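# Test a circuit board and sort it by light color

## Task

Take the circuit board out of the tray and seat it flat in the tester with its components facing up, both tester pins passing through the board's holes, and its white connector aimed at the lone black post. Shut the lid until the hook latches it. Once the signal light shows green or red, press down the hook's small black tab to free the lid, open it, and move the board entirely into the bin of that same color. The bins are loose. The board may be released once its center is lower than the bin's rim. A board in the wrong bin is a failure. The result must stay in place without the robot holding it. Nothing the robot touches at the end may settle by more than about a fingernail's width on its own. Nothing may be pushed or dropped off the table.

## Robot and tools

Robot: one six-joint arm with a parallel two-finger gripper. The fingers extend along the gripper's +z axis and close along its y axis. end_effector_position is the spot between the pads when they are shut. Fingertips reach about 33 mm past it when closed and 9 mm when fully open. Closing pushes the tips roughly 24 mm farther from the arm, so leave that clearance above a surface.

Frames: results report end_effector_position (metres) and end_effector_quat_wxyz in the scene frame. Its origin is on the table top under the arm base, +z is up, and +y lies to the left when facing along +x. The base may be tilted, and the reported hand position can be off, more so at long reach. Joint ranges (rad), base to gripper: waist -3.491 to 3.491, shoulder -3.140 to 3.140, elbow -1.187 to 4.328, forearm roll -3.316 to 3.316, wrist pitch -3.140 to 3.140, wrist roll -3.927 to 3.927.

The row: every motion command uses one row of 9 numbers, each in [-1, 1]: dx, dy, dz, rx, ry, rz, position, force_limit, speed. The first six are an offset, not a pose, expressed in the gripper's own axes. They count from the gripper pose printed in the most recent result that shows it; before any such result, and for later calls within the same reply, they count from wherever the robot is when the action begins. 1.0 equals 0.6 m of travel or 180 degrees; rx, ry, rz form a single rotation vector. All zeros drives the hand back to that reference pose; it does not hold still. position: +1 fully open (140 mm), about -0.8 pads touch, -1 closes until blocked. force_limit: about 14 N at -1, 60 N at 0, 107 N at +1 (for parts up to 40 mm wide). speed (finger): about 30 mm/s at -1, 140 at 0, 250 at +1.

execute_actions: argument actions is a list with zero or one item. [] just returns the current state. {"rows": [[...9...], ...], "steps": n} runs up to 15 rows for n steps (max 15, default 15, each 1/30 s); each row is one step, all measured from the same reference pose (not chained), and the last row repeats if rows run out. {"steps": n} without rows is a wait of up to 300 steps, counted from the previous result, so thinking time is included. Optional pictures (true/false) controls camera images.

move: target is one row as above; speed is the path's top speed in m/s, 0.002 to 0.5 (default 0.25), with turning capped at twice that in rad/s. The hand follows a straight path lasting 0.5 to 10 s, cut off at 10 s. It does not steer around obstacles, may lag, drift, or exceed the speed near a straightened arm. Finger values are sent when the path begins. The result adds a move: line reporting done, off_target, moving, held or fault, any limits (paced = the sent pose was clipped; held = some steps were blocked, after which the arm may surge), and the remaining distance to target.

wait: seconds from 0 to 10; sends nothing new.

zoom_image: camera is cam_low or cam_wrist; region is [x0, y0, x1, y1] in pixels of that camera's 672x504 image, top-left origin, at most 504 by 504.

finished_scene: scene is the current scene's number. It is final and reports whether the task succeeded. Replying without calling a tool ends the run.

Control behaviour: each step, the commanded pose is limited to 70 mm and 16 degrees from the measured pose, and position wins over orientation if both cannot be met. After an action the arm only continues to its last clipped pose, so check the result and send the remainder. The simulation keeps running while the model thinks. Hand target appears when nothing is pending. HELD marks steps where the clearance check blocked the command; pose unreachable means that check altered or stopped it (a mount block or post counts as arm).

Gripping: send position -1 and confirm object_status 2. Codes: 0 moving, 1 blocked while opening, 2 blocked while closing, 3 reached target or pads met (a thin part may still be held). position_measured is in counts: 3 fully open, 230 pads together, not linear. To squeeze harder, raise force_limit and switch position between -1 and -0.98.

Faults: if joint torque hits its load limit (waist, shoulder, elbow 142 N m; forearm roll, wrist pitch, wrist roll 35.6 N m, held weight included) or an outside force reaches 150 N, the arm halts for 10 seconds, skips the rest of the call and yields to the contact. The arm is stiff, so aiming even slightly beyond a firm contact can trigger this; approach slowly. Flange force is a noisy estimate of outside force at the gripper, including held weight; no reading means none is available. MOTOR HOT warns of heating from holding loads; OVER-TEMPERATURE FAULT means brakes engaged until cool.

Cameras: cam_low is fixed, cam_wrist rides on the hand; both give 672x504 images with calibration listed in the original setup (intrinsics, distortion, world-to-camera transform).

Suggested order: look; grasp the board from the tray; align its holes over the two pins with connector toward the isolated black post, lower gently and release; close the lid until it latches; wait for the light; press the black tab down, lift the lid; pick up the board and lower it into the matching bin below the rim before letting go; back away. Avoid drops, slips, slams, hard contacts, tipping the loose bins, and anything leaving the table. Occasionally a held part may be tugged or a loose item nudged.

Each tool is called after "Emit:" by a JSON object that holds its "name" and its "arguments".

## Session

I'll start by looking at the current state of the scene.

Emit:
{"name": "execute_actions", "arguments": {"actions": []}}

Scene clock: 0.00 s of 12600.00 s.
end_effector_position=(+0.9103, +0.1322, +0.1534) position_measured=3 object_status=3 end_effector_quat_wxyz=(+0.069, -0.298, +0.913, -0.271)
Joint positions: [ 0.34   0.738  0.769  0.224 -1.111 -1.452]
Joint velocities: [-0.001 -0.     0.     0.    -0.    -0.   ]
Flange force (N, the push that the arm receives, along the gripper's own x y z axes): no reading
Hand target: +0.910, +0.132, +0.153; +0.069, -0.298, +0.913, -0.271

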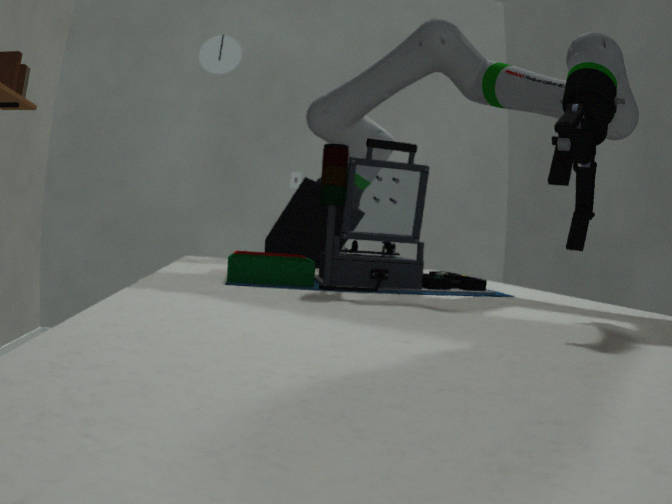

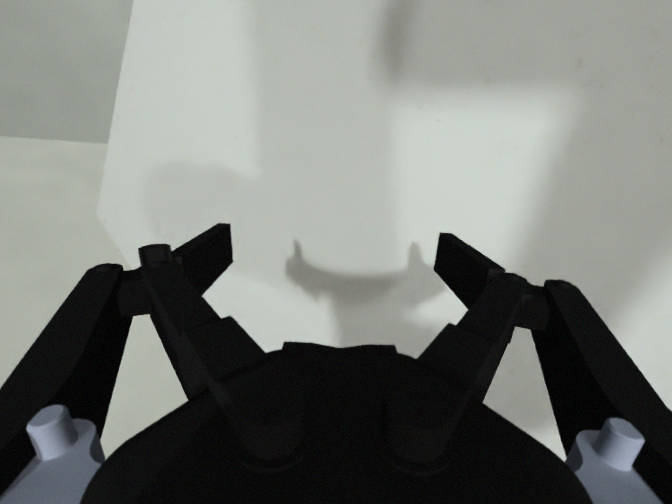

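Emit:
{"name": "zoom_image", "arguments": {"camera": "cam_low", "region": [200, 120, 540, 320]}}

Region (200, 120, 540, 320) of cam_low's 672x504 image, scaled by 1.482, with more detail than that image has; it fills the top 296 rows of this view, and the rest is white.

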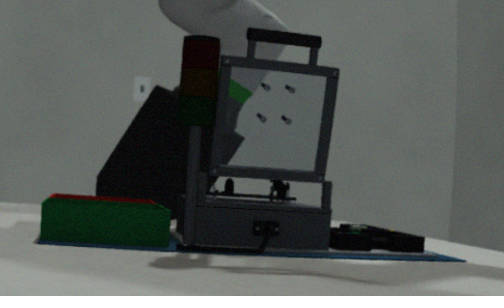

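Emit:
{"name": "zoom_image", "arguments": {"camera": "cam_low", "region": [300, 210, 520, 310]}}

Emit:
{"name": "zoom_image", "arguments": {"camera": "cam_low", "region": [310, 130, 440, 260]}}

Region (300, 210, 520, 310) of cam_low's 672x504 image, scaled by 2.291, with more detail than that image has; it fills the top 229 rows of this view, and the rest is white.

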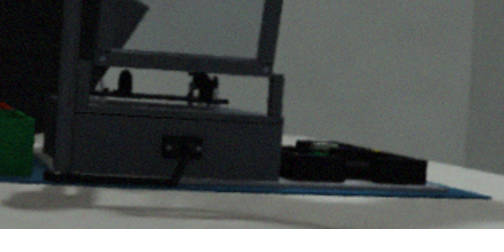

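Region (310, 130, 440, 260) of cam_low's 672x504 image, scaled by 3.877, with more detail than that image has.

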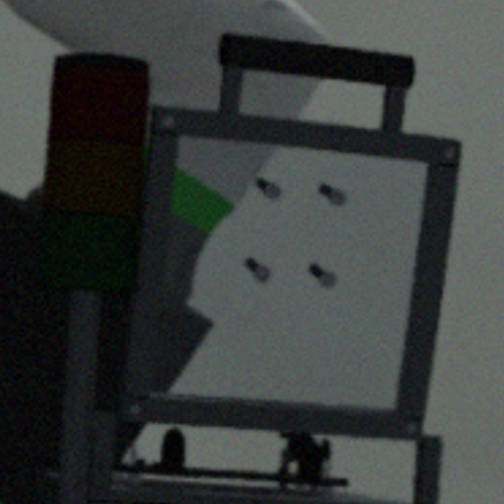

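Emit:
{"name": "move", "arguments": {"target": [0.5147, -0.2602, -0.3403, -0.1776, 0.0452, 0.1953, 1, 0, 0], "speed": 0.3}}

Scene clock: 90.00 s of 12600.00 s.
end_effector_position=(+0.6789, -0.0612, +0.4195) position_measured=3 object_status=3 end_effector_quat_wxyz=(-0.000, +0.001, +1.000, -0.001)
Joint positions: [-0.394  0.484  0.794 -0.552 -1.794 -1.317]
Joint velocities: [-0.     0.002  0.005 -0.001 -0.003 -0.001]
Flange force (N, the push that the arm receives, along the gripper's own x y z axes): [-1.1 -3.0 -1.0]
Hand target: +0.679, -0.061, +0.420; -0.000, +0.001, +1.000, -0.001
Off the commanded pose: 0.001 m, 0 deg.
After step 90, 85.13 s passed at rest.
move: done
camera_calibration (this result's frames):
cam_wrist: T_world_to_cam=[[-0.0287841, 0.999316, 0.0232059, 0.0654638], [0.940463, 0.0192085, 0.339353, -0.78946], [0.338676, 0.0315923, -0.940373, 0.35592], [0, 0, 0, 1]] pos_world=[0.6238, -0.0614991, 0.601084]

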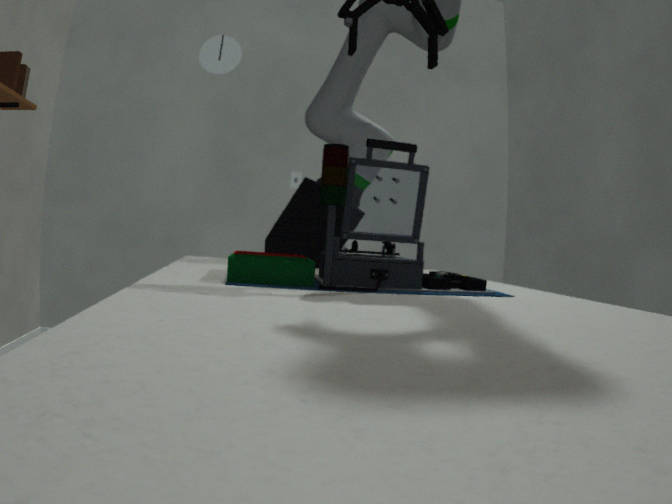

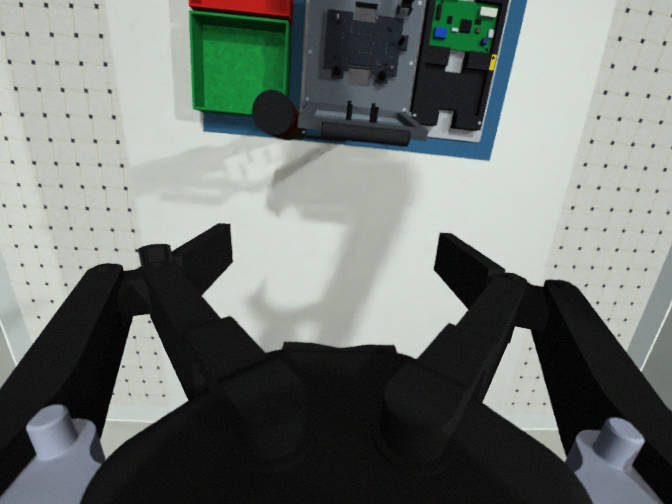

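Emit:
{"name": "move", "arguments": {"target": [0.25, 0.03, 0, 0, 0, 0, 1, 0, 0], "speed": 0.3}}

Scene clock: 98.43 s of 12600.00 s.
end_effector_position=(+0.5288, -0.0432, +0.4198) position_measured=3 object_status=3 end_effector_quat_wxyz=(-0.000, +0.001, +1.000, -0.001)
Joint positions: [-0.465  0.124  0.267 -0.542 -1.688 -1.168]
Joint velocities: [ 0.001 -0.002 -0.003 -0.001  0.001  0.   ]
Flange force (N, the push that the arm receives, along the gripper's own x y z axes): [-5.6 -1.1 -4.4]
Hand target: +0.529, -0.043, +0.420; -0.000, +0.001, +1.000, -0.001
Off the commanded pose: 0.000 m, 0 deg.
After step 90, 4.43 s passed at rest.
move: done
camera_calibration (this result's frames):
cam_wrist: T_world_to_cam=[[-0.02905, 0.999315, 0.0229296, 0.0433127], [0.940699, 0.019575, 0.338677, -0.648551], [0.337996, 0.0314085, -0.940623, 0.406837], [0, 0, 0, 1]] pos_world=[0.473841, -0.0433658, 0.601336]

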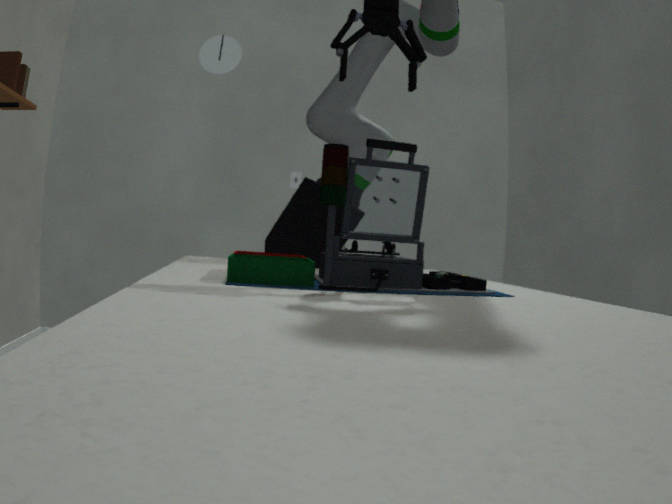

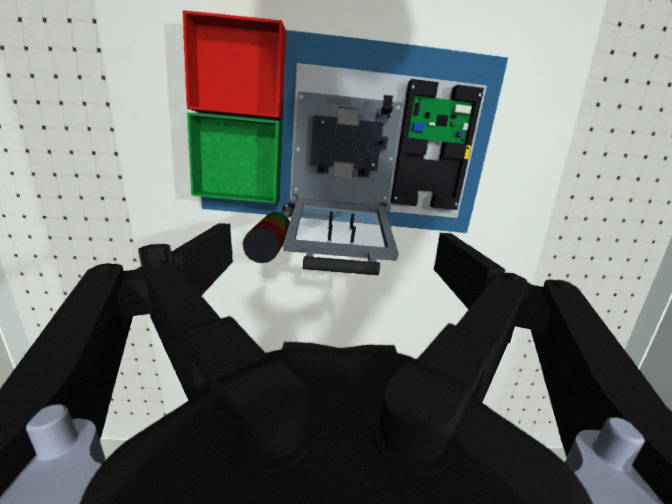

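Emit:
{"name": "zoom_image", "arguments": {"camera": "cam_wrist", "region": [280, 60, 500, 280]}}

Emit:
{"name": "zoom_image", "arguments": {"camera": "cam_wrist", "region": [390, 70, 490, 170]}}

Emit:
{"name": "zoom_image", "arguments": {"camera": "cam_wrist", "region": [290, 85, 410, 205]}}

Region (280, 60, 500, 280) of cam_wrist's 672x504 image, scaled by 2.291, with more detail than that image has.

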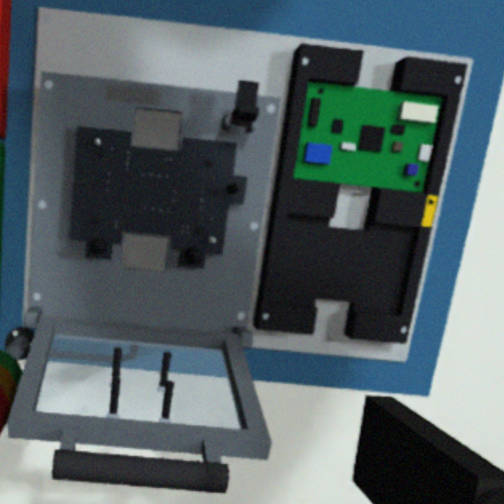

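Region (390, 70, 490, 170) of cam_wrist's 672x504 image, scaled by 5.040, with more detail than that image has.

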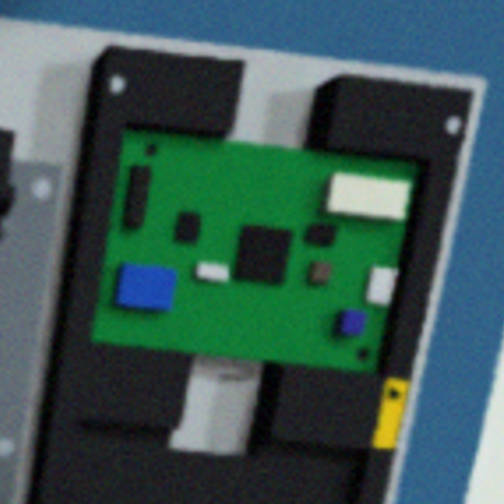

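Region (290, 85, 410, 205) of cam_wrist's 672x504 image, scaled by 4.200, with more detail than that image has.

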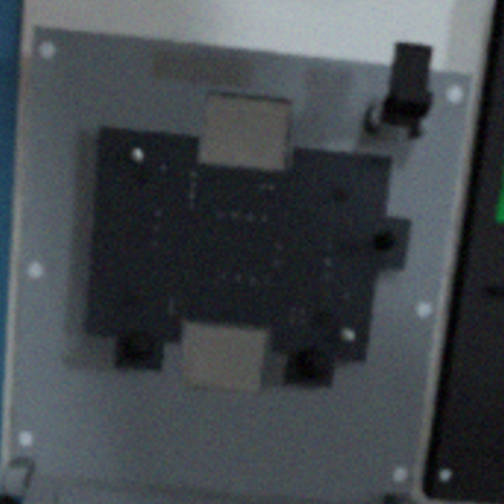

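Emit:
{"name": "move", "arguments": {"target": [0.1033, 0.0483, 0.4163, 0, 0, 0.5194, 0.28, 0, 0], "speed": 0.45}}

Scene clock: 220.73 s of 12600.00 s.
end_effector_position=(+0.4667, -0.0135, +0.1701) position_measured=94 object_status=3 end_effector_quat_wxyz=(+0.000, +0.729, +0.685, -0.001)
Joint positions: [-0.167  0.073 -0.299 -0.582 -1.096 -2.778]
Joint velocities: [ 0.001 -0.002  0.     0.002  0.001 -0.004]
Flange force (N, the push that the arm receives, along the gripper's own x y z axes): [-4.1 4.0 -0.7]
Hand target: +0.467, -0.014, +0.170; +0.000, +0.729, +0.685, -0.001
Off the commanded pose: 0.001 m, 0 deg.
After step 90, 117.00 s passed at rest.
move: done
camera_calibration (this result's frames):
cam_wrist: T_world_to_cam=[[0.999273, -0.0300873, 0.0234014, -0.476338], [-0.0362624, -0.93956, 0.340458, -0.063509], [0.0117436, -0.341059, -0.939968, 0.33914], [0, 0, 0, 1]] pos_world=[0.469706, 0.0416645, 0.35155]

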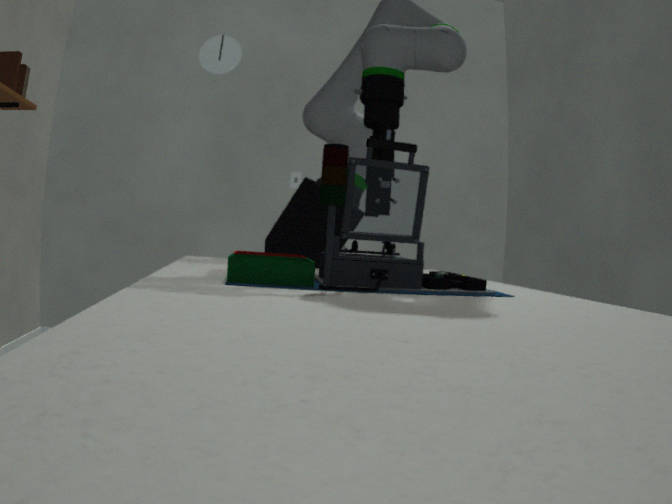

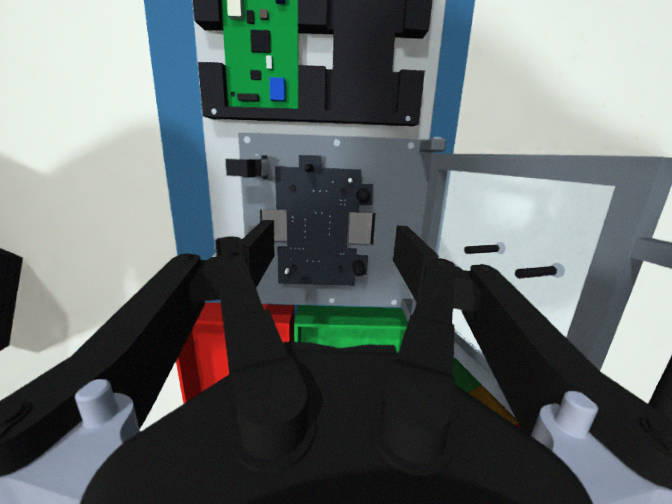

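Emit:
{"name": "zoom_image", "arguments": {"camera": "cam_wrist", "region": [220, 125, 450, 315]}}

Emit:
{"name": "zoom_image", "arguments": {"camera": "cam_wrist", "region": [220, 130, 320, 230]}}

Emit:
{"name": "zoom_image", "arguments": {"camera": "cam_wrist", "region": [290, 145, 390, 245]}}

Emit:
{"name": "zoom_image", "arguments": {"camera": "cam_wrist", "region": [265, 205, 385, 305]}}

Region (220, 125, 450, 315) of cam_wrist's 672x504 image, scaled by 2.191, with more detail than that image has; it fills the top 416 rows of this view, and the rest is white.

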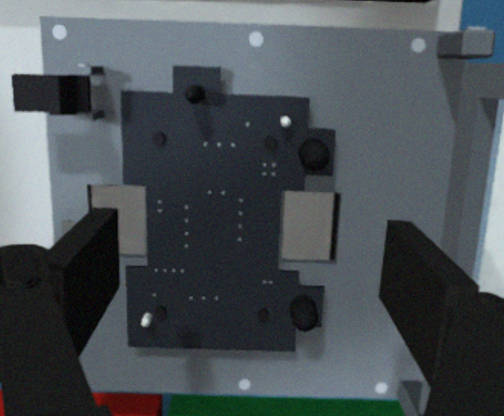

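Region (220, 130, 320, 230) of cam_wrist's 672x504 image, scaled by 5.040, with more detail than that image has.

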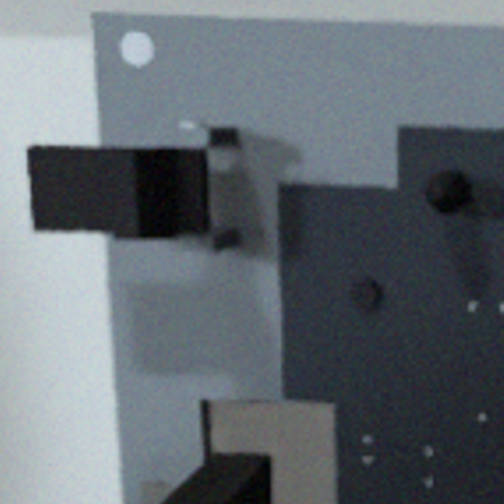

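Region (290, 145, 390, 245) of cam_wrist's 672x504 image, scaled by 5.040, with more detail than that image has.

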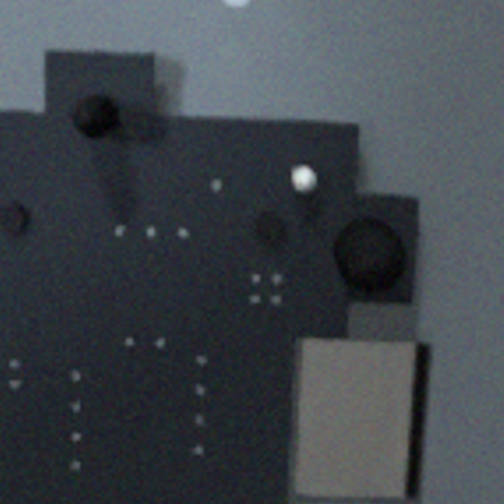

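Region (265, 205, 385, 305) of cam_wrist's 672x504 image, scaled by 4.200, with more detail than that image has.

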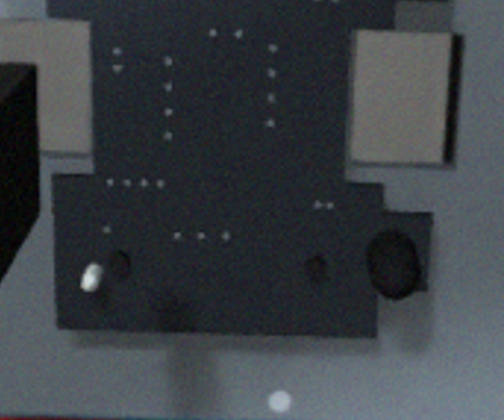

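Emit:
{"name": "zoom_image", "arguments": {"camera": "cam_low", "region": [330, 130, 430, 270]}}

Emit:
{"name": "zoom_image", "arguments": {"camera": "cam_wrist", "region": [370, 200, 500, 330]}}

Emit:
{"name": "zoom_image", "arguments": {"camera": "cam_wrist", "region": [170, 195, 300, 325]}}

Region (330, 130, 430, 270) of cam_low's 672x504 image, scaled by 3.600, with more detail than that image has; it fills the left 360 columns of this view, and the rest is white.

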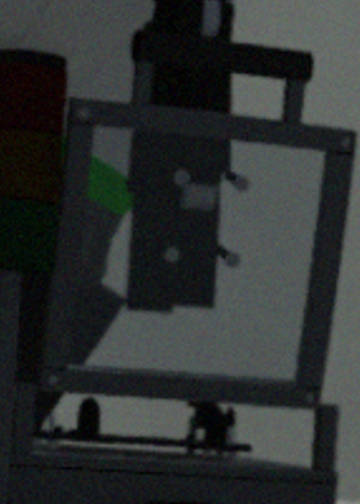

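Region (370, 200, 500, 330) of cam_wrist's 672x504 image, scaled by 3.877, with more detail than that image has.

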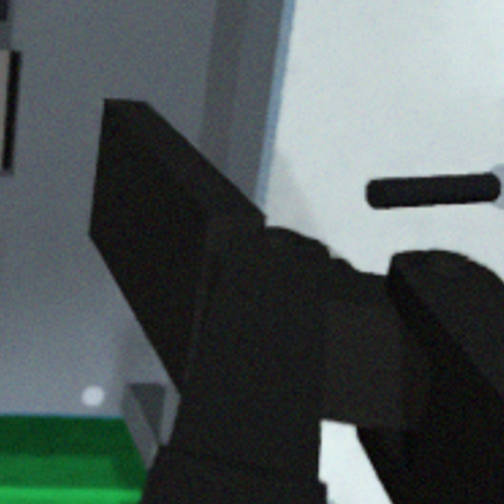

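Region (170, 195, 300, 325) of cam_wrist's 672x504 image, scaled by 3.877, with more detail than that image has.

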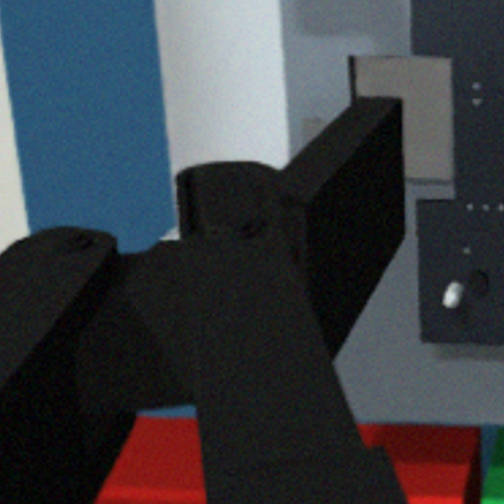

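Emit:
{"name": "zoom_image", "arguments": {"camera": "cam_wrist", "region": [230, 120, 430, 160]}}

Emit:
{"name": "zoom_image", "arguments": {"camera": "cam_wrist", "region": [320, 270, 420, 320]}}

Emit:
{"name": "zoom_image", "arguments": {"camera": "cam_wrist", "region": [325, 115, 455, 175]}}

Emit:
{"name": "zoom_image", "arguments": {"camera": "cam_wrist", "region": [190, 0, 320, 130]}}

Region (230, 120, 430, 160) of cam_wrist's 672x504 image, scaled by 2.520, with more detail than that image has; it fills the top 101 rows of this view, and the rest is white.

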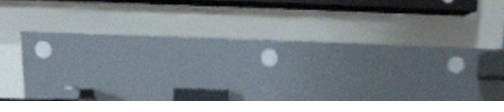

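Region (320, 270, 420, 320) of cam_wrist's 672x504 image, scaled by 5.040, with more detail than that image has.

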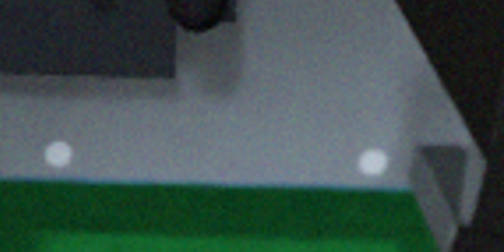

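Region (325, 115, 455, 175) of cam_wrist's 672x504 image, scaled by 3.877, with more detail than that image has; it fills the top 233 rows of this view, and the rest is white.

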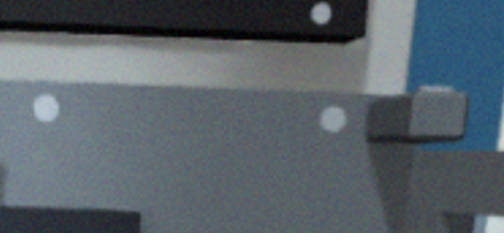

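Region (190, 0, 320, 130) of cam_wrist's 672x504 image, scaled by 3.877, with more detail than that image has.

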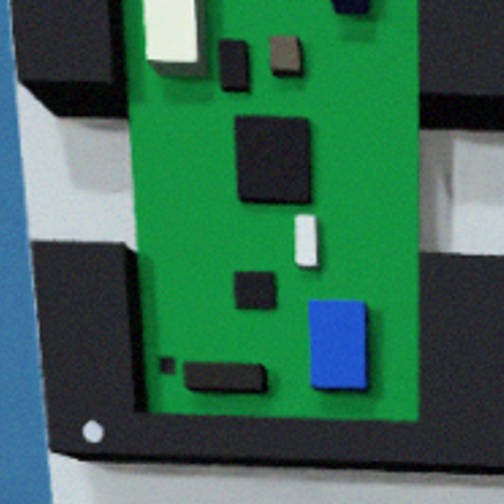

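Emit:
{"name": "move", "arguments": {"target": [-0.0177, -0.0287, 0.105, 0, 0, -0.0033, 0.28, 0, 0], "speed": 0.15}}

Scene clock: 341.57 s of 12600.00 s.
end_effector_position=(+0.4488, -0.0229, +0.1071) position_measured=94 object_status=3 end_effector_quat_wxyz=(-0.000, +0.725, +0.689, -0.001)
Joint positions: [-0.125  0.151 -0.373 -0.634 -0.949 -2.702]
Joint velocities: [-0.     0.002  0.    -0.001  0.001  0.001]
Flange force (N, the push that the arm receives, along the gripper's own x y z axes): [-2.6 5.2 1.6]
Hand target: +0.449, -0.023, +0.107; -0.000, +0.725, +0.689, -0.001
Off the commanded pose: 0.000 m, 0 deg.
After step 90, 117.00 s passed at rest.
move: done
camera_calibration (this result's frames):
cam_wrist: T_world_to_cam=[[0.99954, -0.0193331, 0.0233561, -0.457127], [-0.0261322, -0.939957, 0.34029, -0.0560314], [0.0153749, -0.340744, -0.94003, 0.275347], [0, 0, 0, 1]] pos_world=[0.45122, 0.032318, 0.288578]

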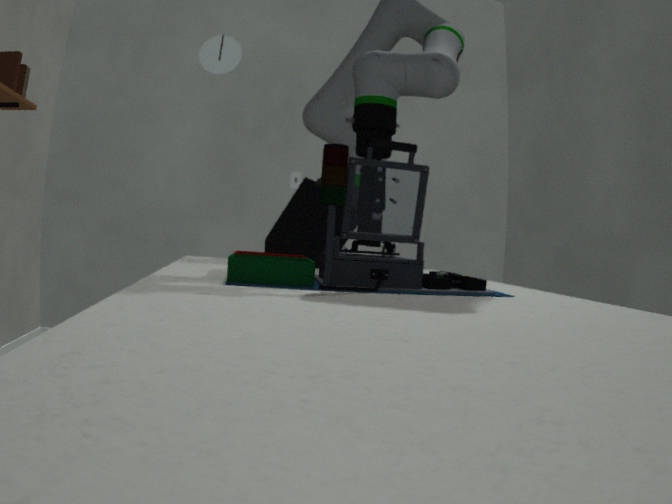

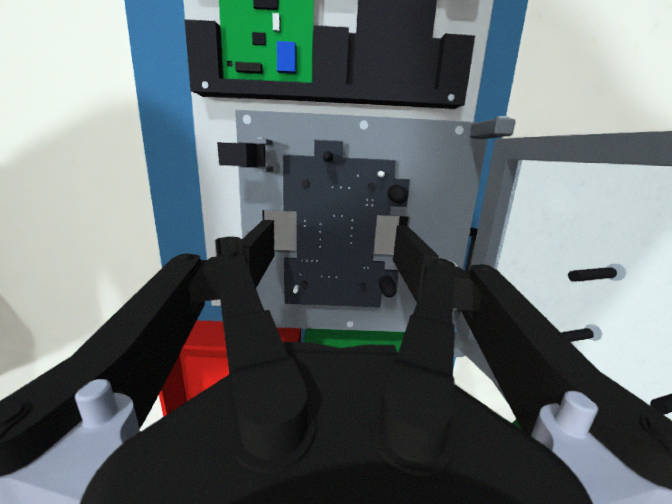

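Emit:
{"name": "zoom_image", "arguments": {"camera": "cam_wrist", "region": [250, 130, 430, 320]}}

Emit:
{"name": "zoom_image", "arguments": {"camera": "cam_wrist", "region": [350, 150, 430, 270]}}

Emit:
{"name": "zoom_image", "arguments": {"camera": "cam_wrist", "region": [255, 195, 335, 315]}}

Emit:
{"name": "zoom_image", "arguments": {"camera": "cam_low", "region": [315, 215, 435, 295]}}

Region (250, 130, 430, 320) of cam_wrist's 672x504 image, scaled by 2.653, with more detail than that image has; it fills the left 477 columns of this view, and the rest is white.

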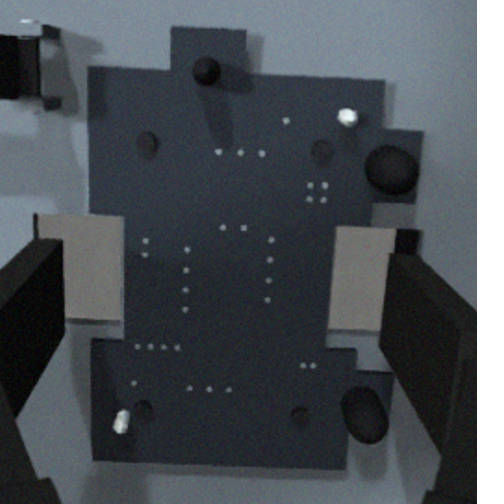

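Region (350, 150, 430, 270) of cam_wrist's 672x504 image, scaled by 4.200, with more detail than that image has.

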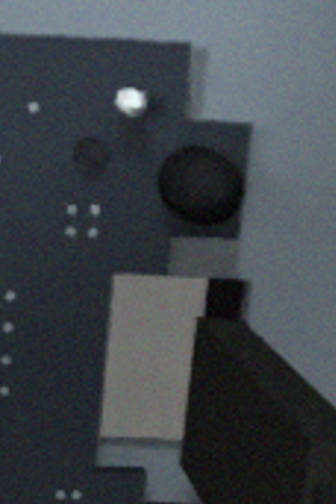

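Region (255, 195, 335, 315) of cam_wrist's 672x504 image, scaled by 4.200, with more detail than that image has.

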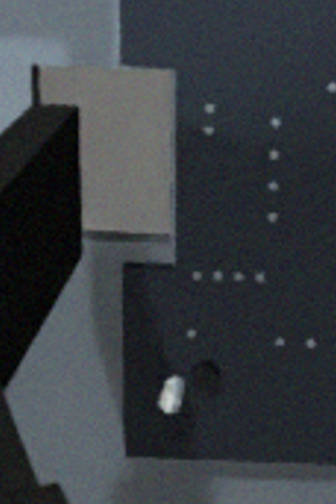

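Region (315, 215, 435, 295) of cam_low's 672x504 image, scaled by 4.200, with more detail than that image has.

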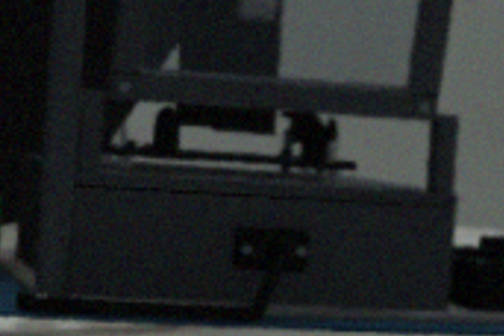

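Emit:
{"name": "zoom_image", "arguments": {"camera": "cam_wrist", "region": [365, 158, 415, 208]}}

Emit:
{"name": "zoom_image", "arguments": {"camera": "cam_wrist", "region": [278, 265, 328, 315]}}

Emit:
{"name": "zoom_image", "arguments": {"camera": "cam_wrist", "region": [210, 105, 350, 195]}}

Emit:
{"name": "zoom_image", "arguments": {"camera": "cam_wrist", "region": [335, 255, 415, 335]}}

Region (365, 158, 415, 208) of cam_wrist's 672x504 image, scaled by 10.080, with more detail than that image has.

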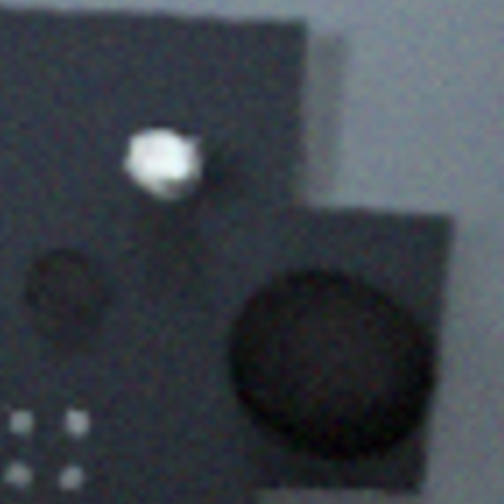

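Region (278, 265, 328, 315) of cam_wrist's 672x504 image, scaled by 10.080, with more detail than that image has.

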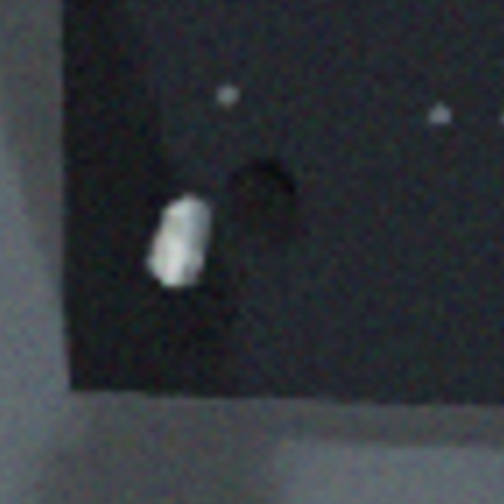

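Region (210, 105, 350, 195) of cam_wrist's 672x504 image, scaled by 3.600, with more detail than that image has; it fills the top 324 rows of this view, and the rest is white.

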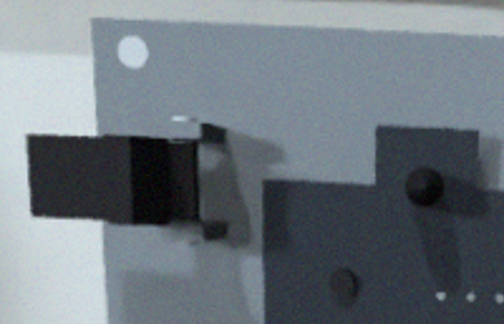

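Region (335, 255, 415, 335) of cam_wrist's 672x504 image, scaled by 6.300, with more detail than that image has.

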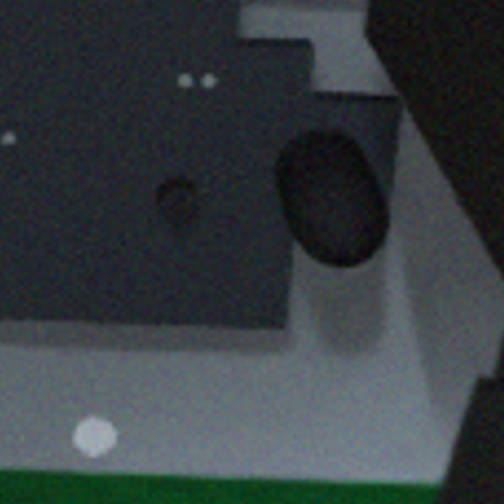

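Emit:
{"name": "zoom_image", "arguments": {"camera": "cam_wrist", "region": [350, 90, 530, 170]}}

Emit:
{"name": "zoom_image", "arguments": {"camera": "cam_wrist", "region": [300, 110, 380, 190]}}

Emit:
{"name": "zoom_image", "arguments": {"camera": "cam_wrist", "region": [180, 0, 330, 110]}}

Region (350, 90, 530, 170) of cam_wrist's 672x504 image, scaled by 2.800, with more detail than that image has.

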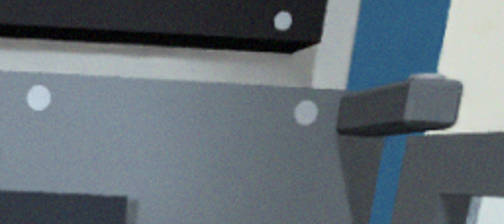

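Region (300, 110, 380, 190) of cam_wrist's 672x504 image, scaled by 6.300, with more detail than that image has.

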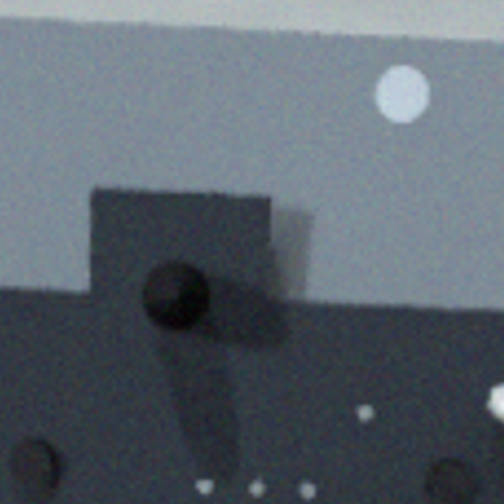

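Region (180, 0, 330, 110) of cam_wrist's 672x504 image, scaled by 3.360, with more detail than that image has; it fills the top 370 rows of this view, and the rest is white.

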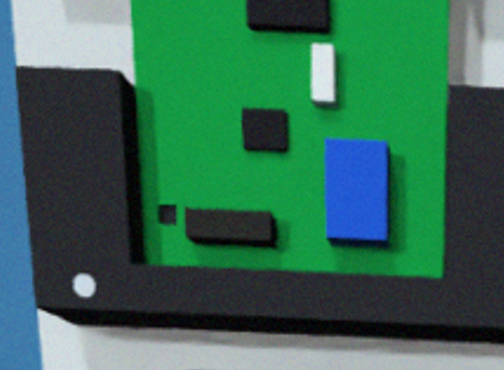

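Emit:
{"name": "move", "arguments": {"target": [0, 0, -0.055, 0, 0, 0, 0.28, 0, 0], "speed": 0.2}}

Emit:
{"name": "move", "arguments": {"target": [0.1755, -0.0622, 0, 0, 0, 0, 0.28, 0, 0], "speed": 0.25}}

Emit:
{"name": "move", "arguments": {"target": [0.1075, -0.0382, 0.1267, 0, 0, 0, 0.28, 0, 0], "speed": 0.2}}

Scene clock: 462.30 s of 12600.00 s.
end_effector_position=(+0.4488, -0.0230, +0.1401) position_measured=94 object_status=3 end_effector_quat_wxyz=(-0.000, +0.725, +0.689, -0.001)
Joint positions: [-0.16   0.099 -0.358 -0.608 -1.022 -2.719]
Joint velocities: [ 0.001 -0.001  0.     0.001 -0.001 -0.   ]
Flange force (N, the push that the arm receives, along the gripper's own x y z axes): [-1.8 3.0 1.8]
Hand target: +0.449, -0.023, +0.140; -0.000, +0.725, +0.689, -0.001
Off the commanded pose: 0.000 m, 0 deg.
After step 90, 117.00 s passed at rest.
move: done
camera_calibration (this result's frames):
cam_wrist: T_world_to_cam=[[0.999538, -0.0195259, 0.0232993, -0.457896], [-0.0262957, -0.939918, 0.340387, -0.0672814], [0.0152531, -0.340842, -0.939997, 0.306354], [0, 0, 0, 1]] pos_world=[0.451243, 0.0322386, 0.321542]

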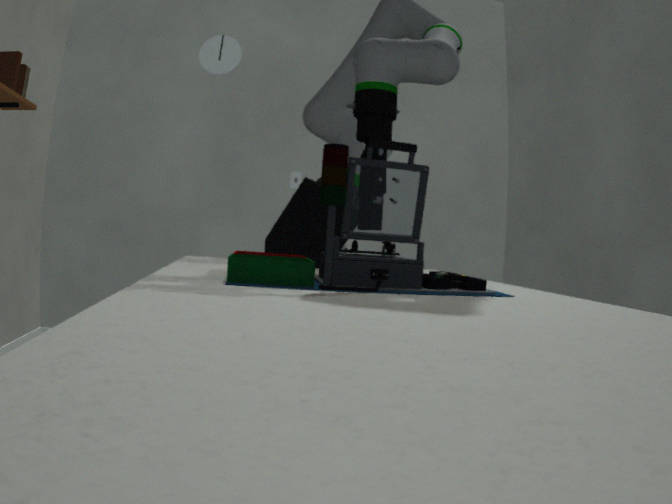

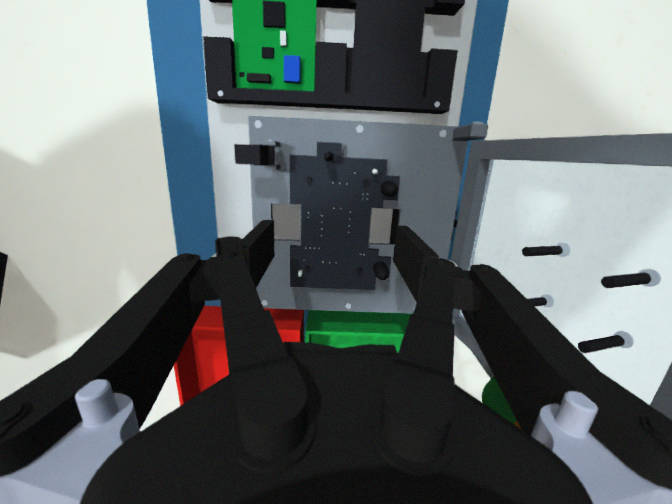

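Scene clock: 463.23 s of 12600.00 s.
end_effector_position=(+0.4175, +0.0843, +0.1403) position_measured=94 object_status=3 end_effector_quat_wxyz=(+0.000, +0.725, +0.689, -0.000)
Joint positions: [ 0.121 -0.141 -0.497 -0.544 -0.964 -3.042]
Joint velocities: [ 0.003 -0.002 -0.001  0.003  0.001 -0.005]
Flange force (N, the push that the arm receives, along the gripper's own x y z axes): [2.6 1.4 0.3]
Hand target: +0.417, +0.084, +0.140; +0.000, +0.725, +0.689, -0.000
Off the commanded pose: 0.001 m, 0 deg.
move: done
camera_calibration (this result's frames):
cam_wrist: T_world_to_cam=[[0.999517, -0.0194748, 0.0242377, -0.424559], [-0.0265585, -0.940102, 0.339857, 0.0328349], [0.0161673, -0.340336, -0.940165, 0.343251], [0, 0, 0, 1]] pos_world=[0.419676, 0.139421, 0.321844]

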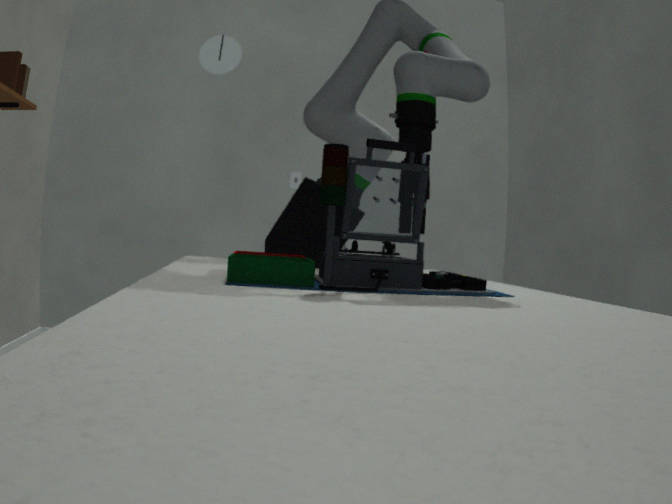

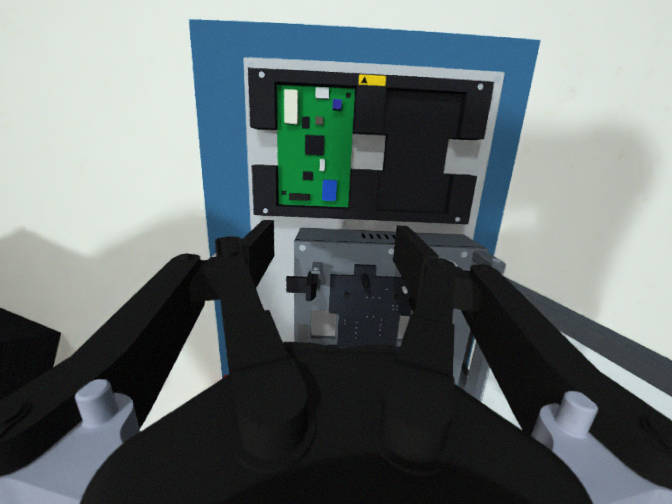

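Scene clock: 464.20 s of 12600.00 s.
end_effector_position=(+0.3981, +0.1505, +0.0645) position_measured=94 object_status=3 end_effector_quat_wxyz=(-0.000, +0.725, +0.689, +0.000)
Joint positions: [ 0.421 -0.108 -0.588 -0.509 -0.718 -3.276]
Joint velocities: [ 0.002 -0.     0.     0.002  0.002 -0.003]
Flange force (N, the push that the arm receives, along the gripper's own x y z axes): [-2.2 7.0 0.1]
Hand target: +0.398, +0.150, +0.064; -0.000, +0.725, +0.689, +0.000
Off the commanded pose: 0.001 m, 0 deg.
move: done
camera_calibration (this result's frames):
cam_wrist: T_world_to_cam=[[0.999512, -0.0190155, 0.0247936, -0.402202], [-0.0262981, -0.940465, 0.338873, 0.120336], [0.0168737, -0.339359, -0.940506, 0.29435], [0, 0, 0, 1]] pos_world=[0.400203, 0.205414, 0.246032]

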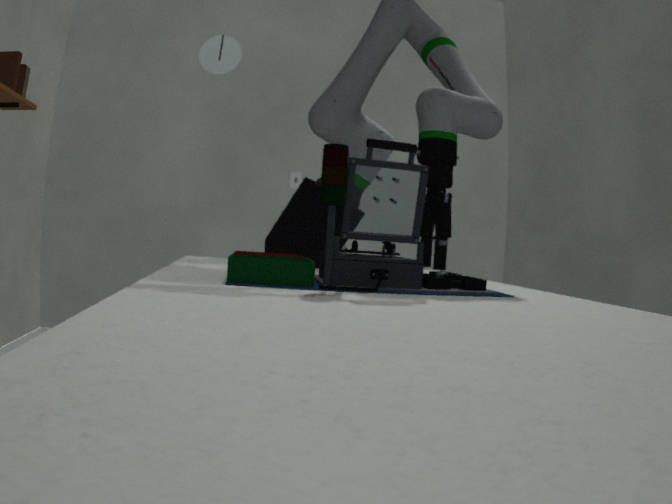

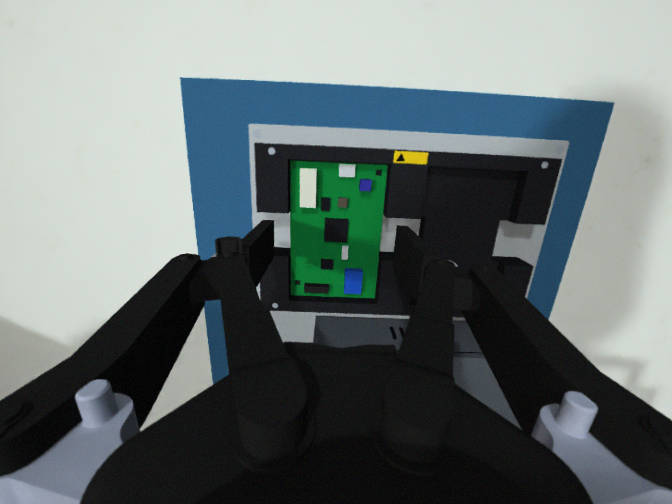

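Emit:
{"name": "zoom_image", "arguments": {"camera": "cam_wrist", "region": [245, 135, 435, 325]}}

Emit:
{"name": "zoom_image", "arguments": {"camera": "cam_wrist", "region": [340, 150, 430, 270]}}

Emit:
{"name": "zoom_image", "arguments": {"camera": "cam_wrist", "region": [250, 195, 340, 315]}}

Emit:
{"name": "zoom_image", "arguments": {"camera": "cam_low", "region": [405, 230, 505, 305]}}

Region (245, 135, 435, 325) of cam_wrist's 672x504 image, scaled by 2.653, with more detail than that image has.

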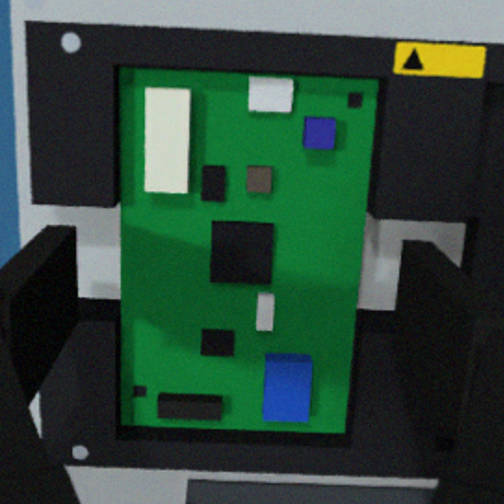

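Region (340, 150, 430, 270) of cam_wrist's 672x504 image, scaled by 4.200, with more detail than that image has; it fills the left 378 columns of this view, and the rest is white.

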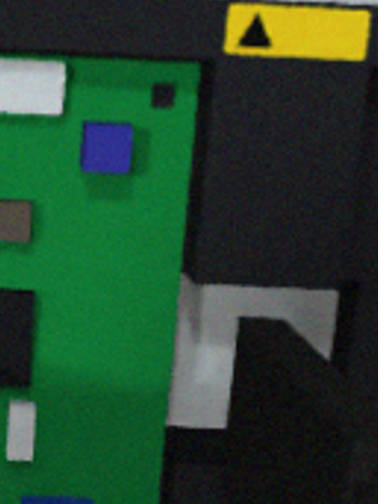

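Region (250, 195, 340, 315) of cam_wrist's 672x504 image, scaled by 4.200, with more detail than that image has; it fills the left 378 columns of this view, and the rest is white.

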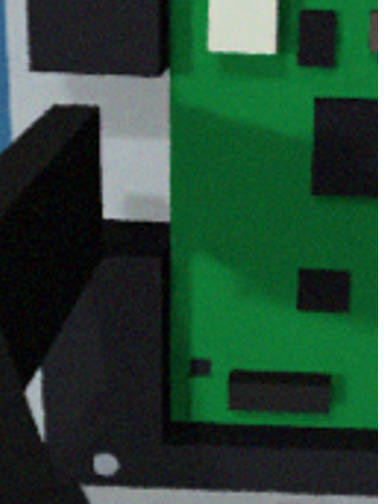

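Region (405, 230, 505, 305) of cam_low's 672x504 image, scaled by 5.040, with more detail than that image has; it fills the top 378 rows of this view, and the rest is white.

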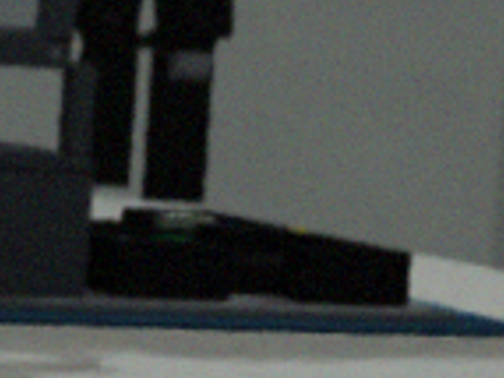

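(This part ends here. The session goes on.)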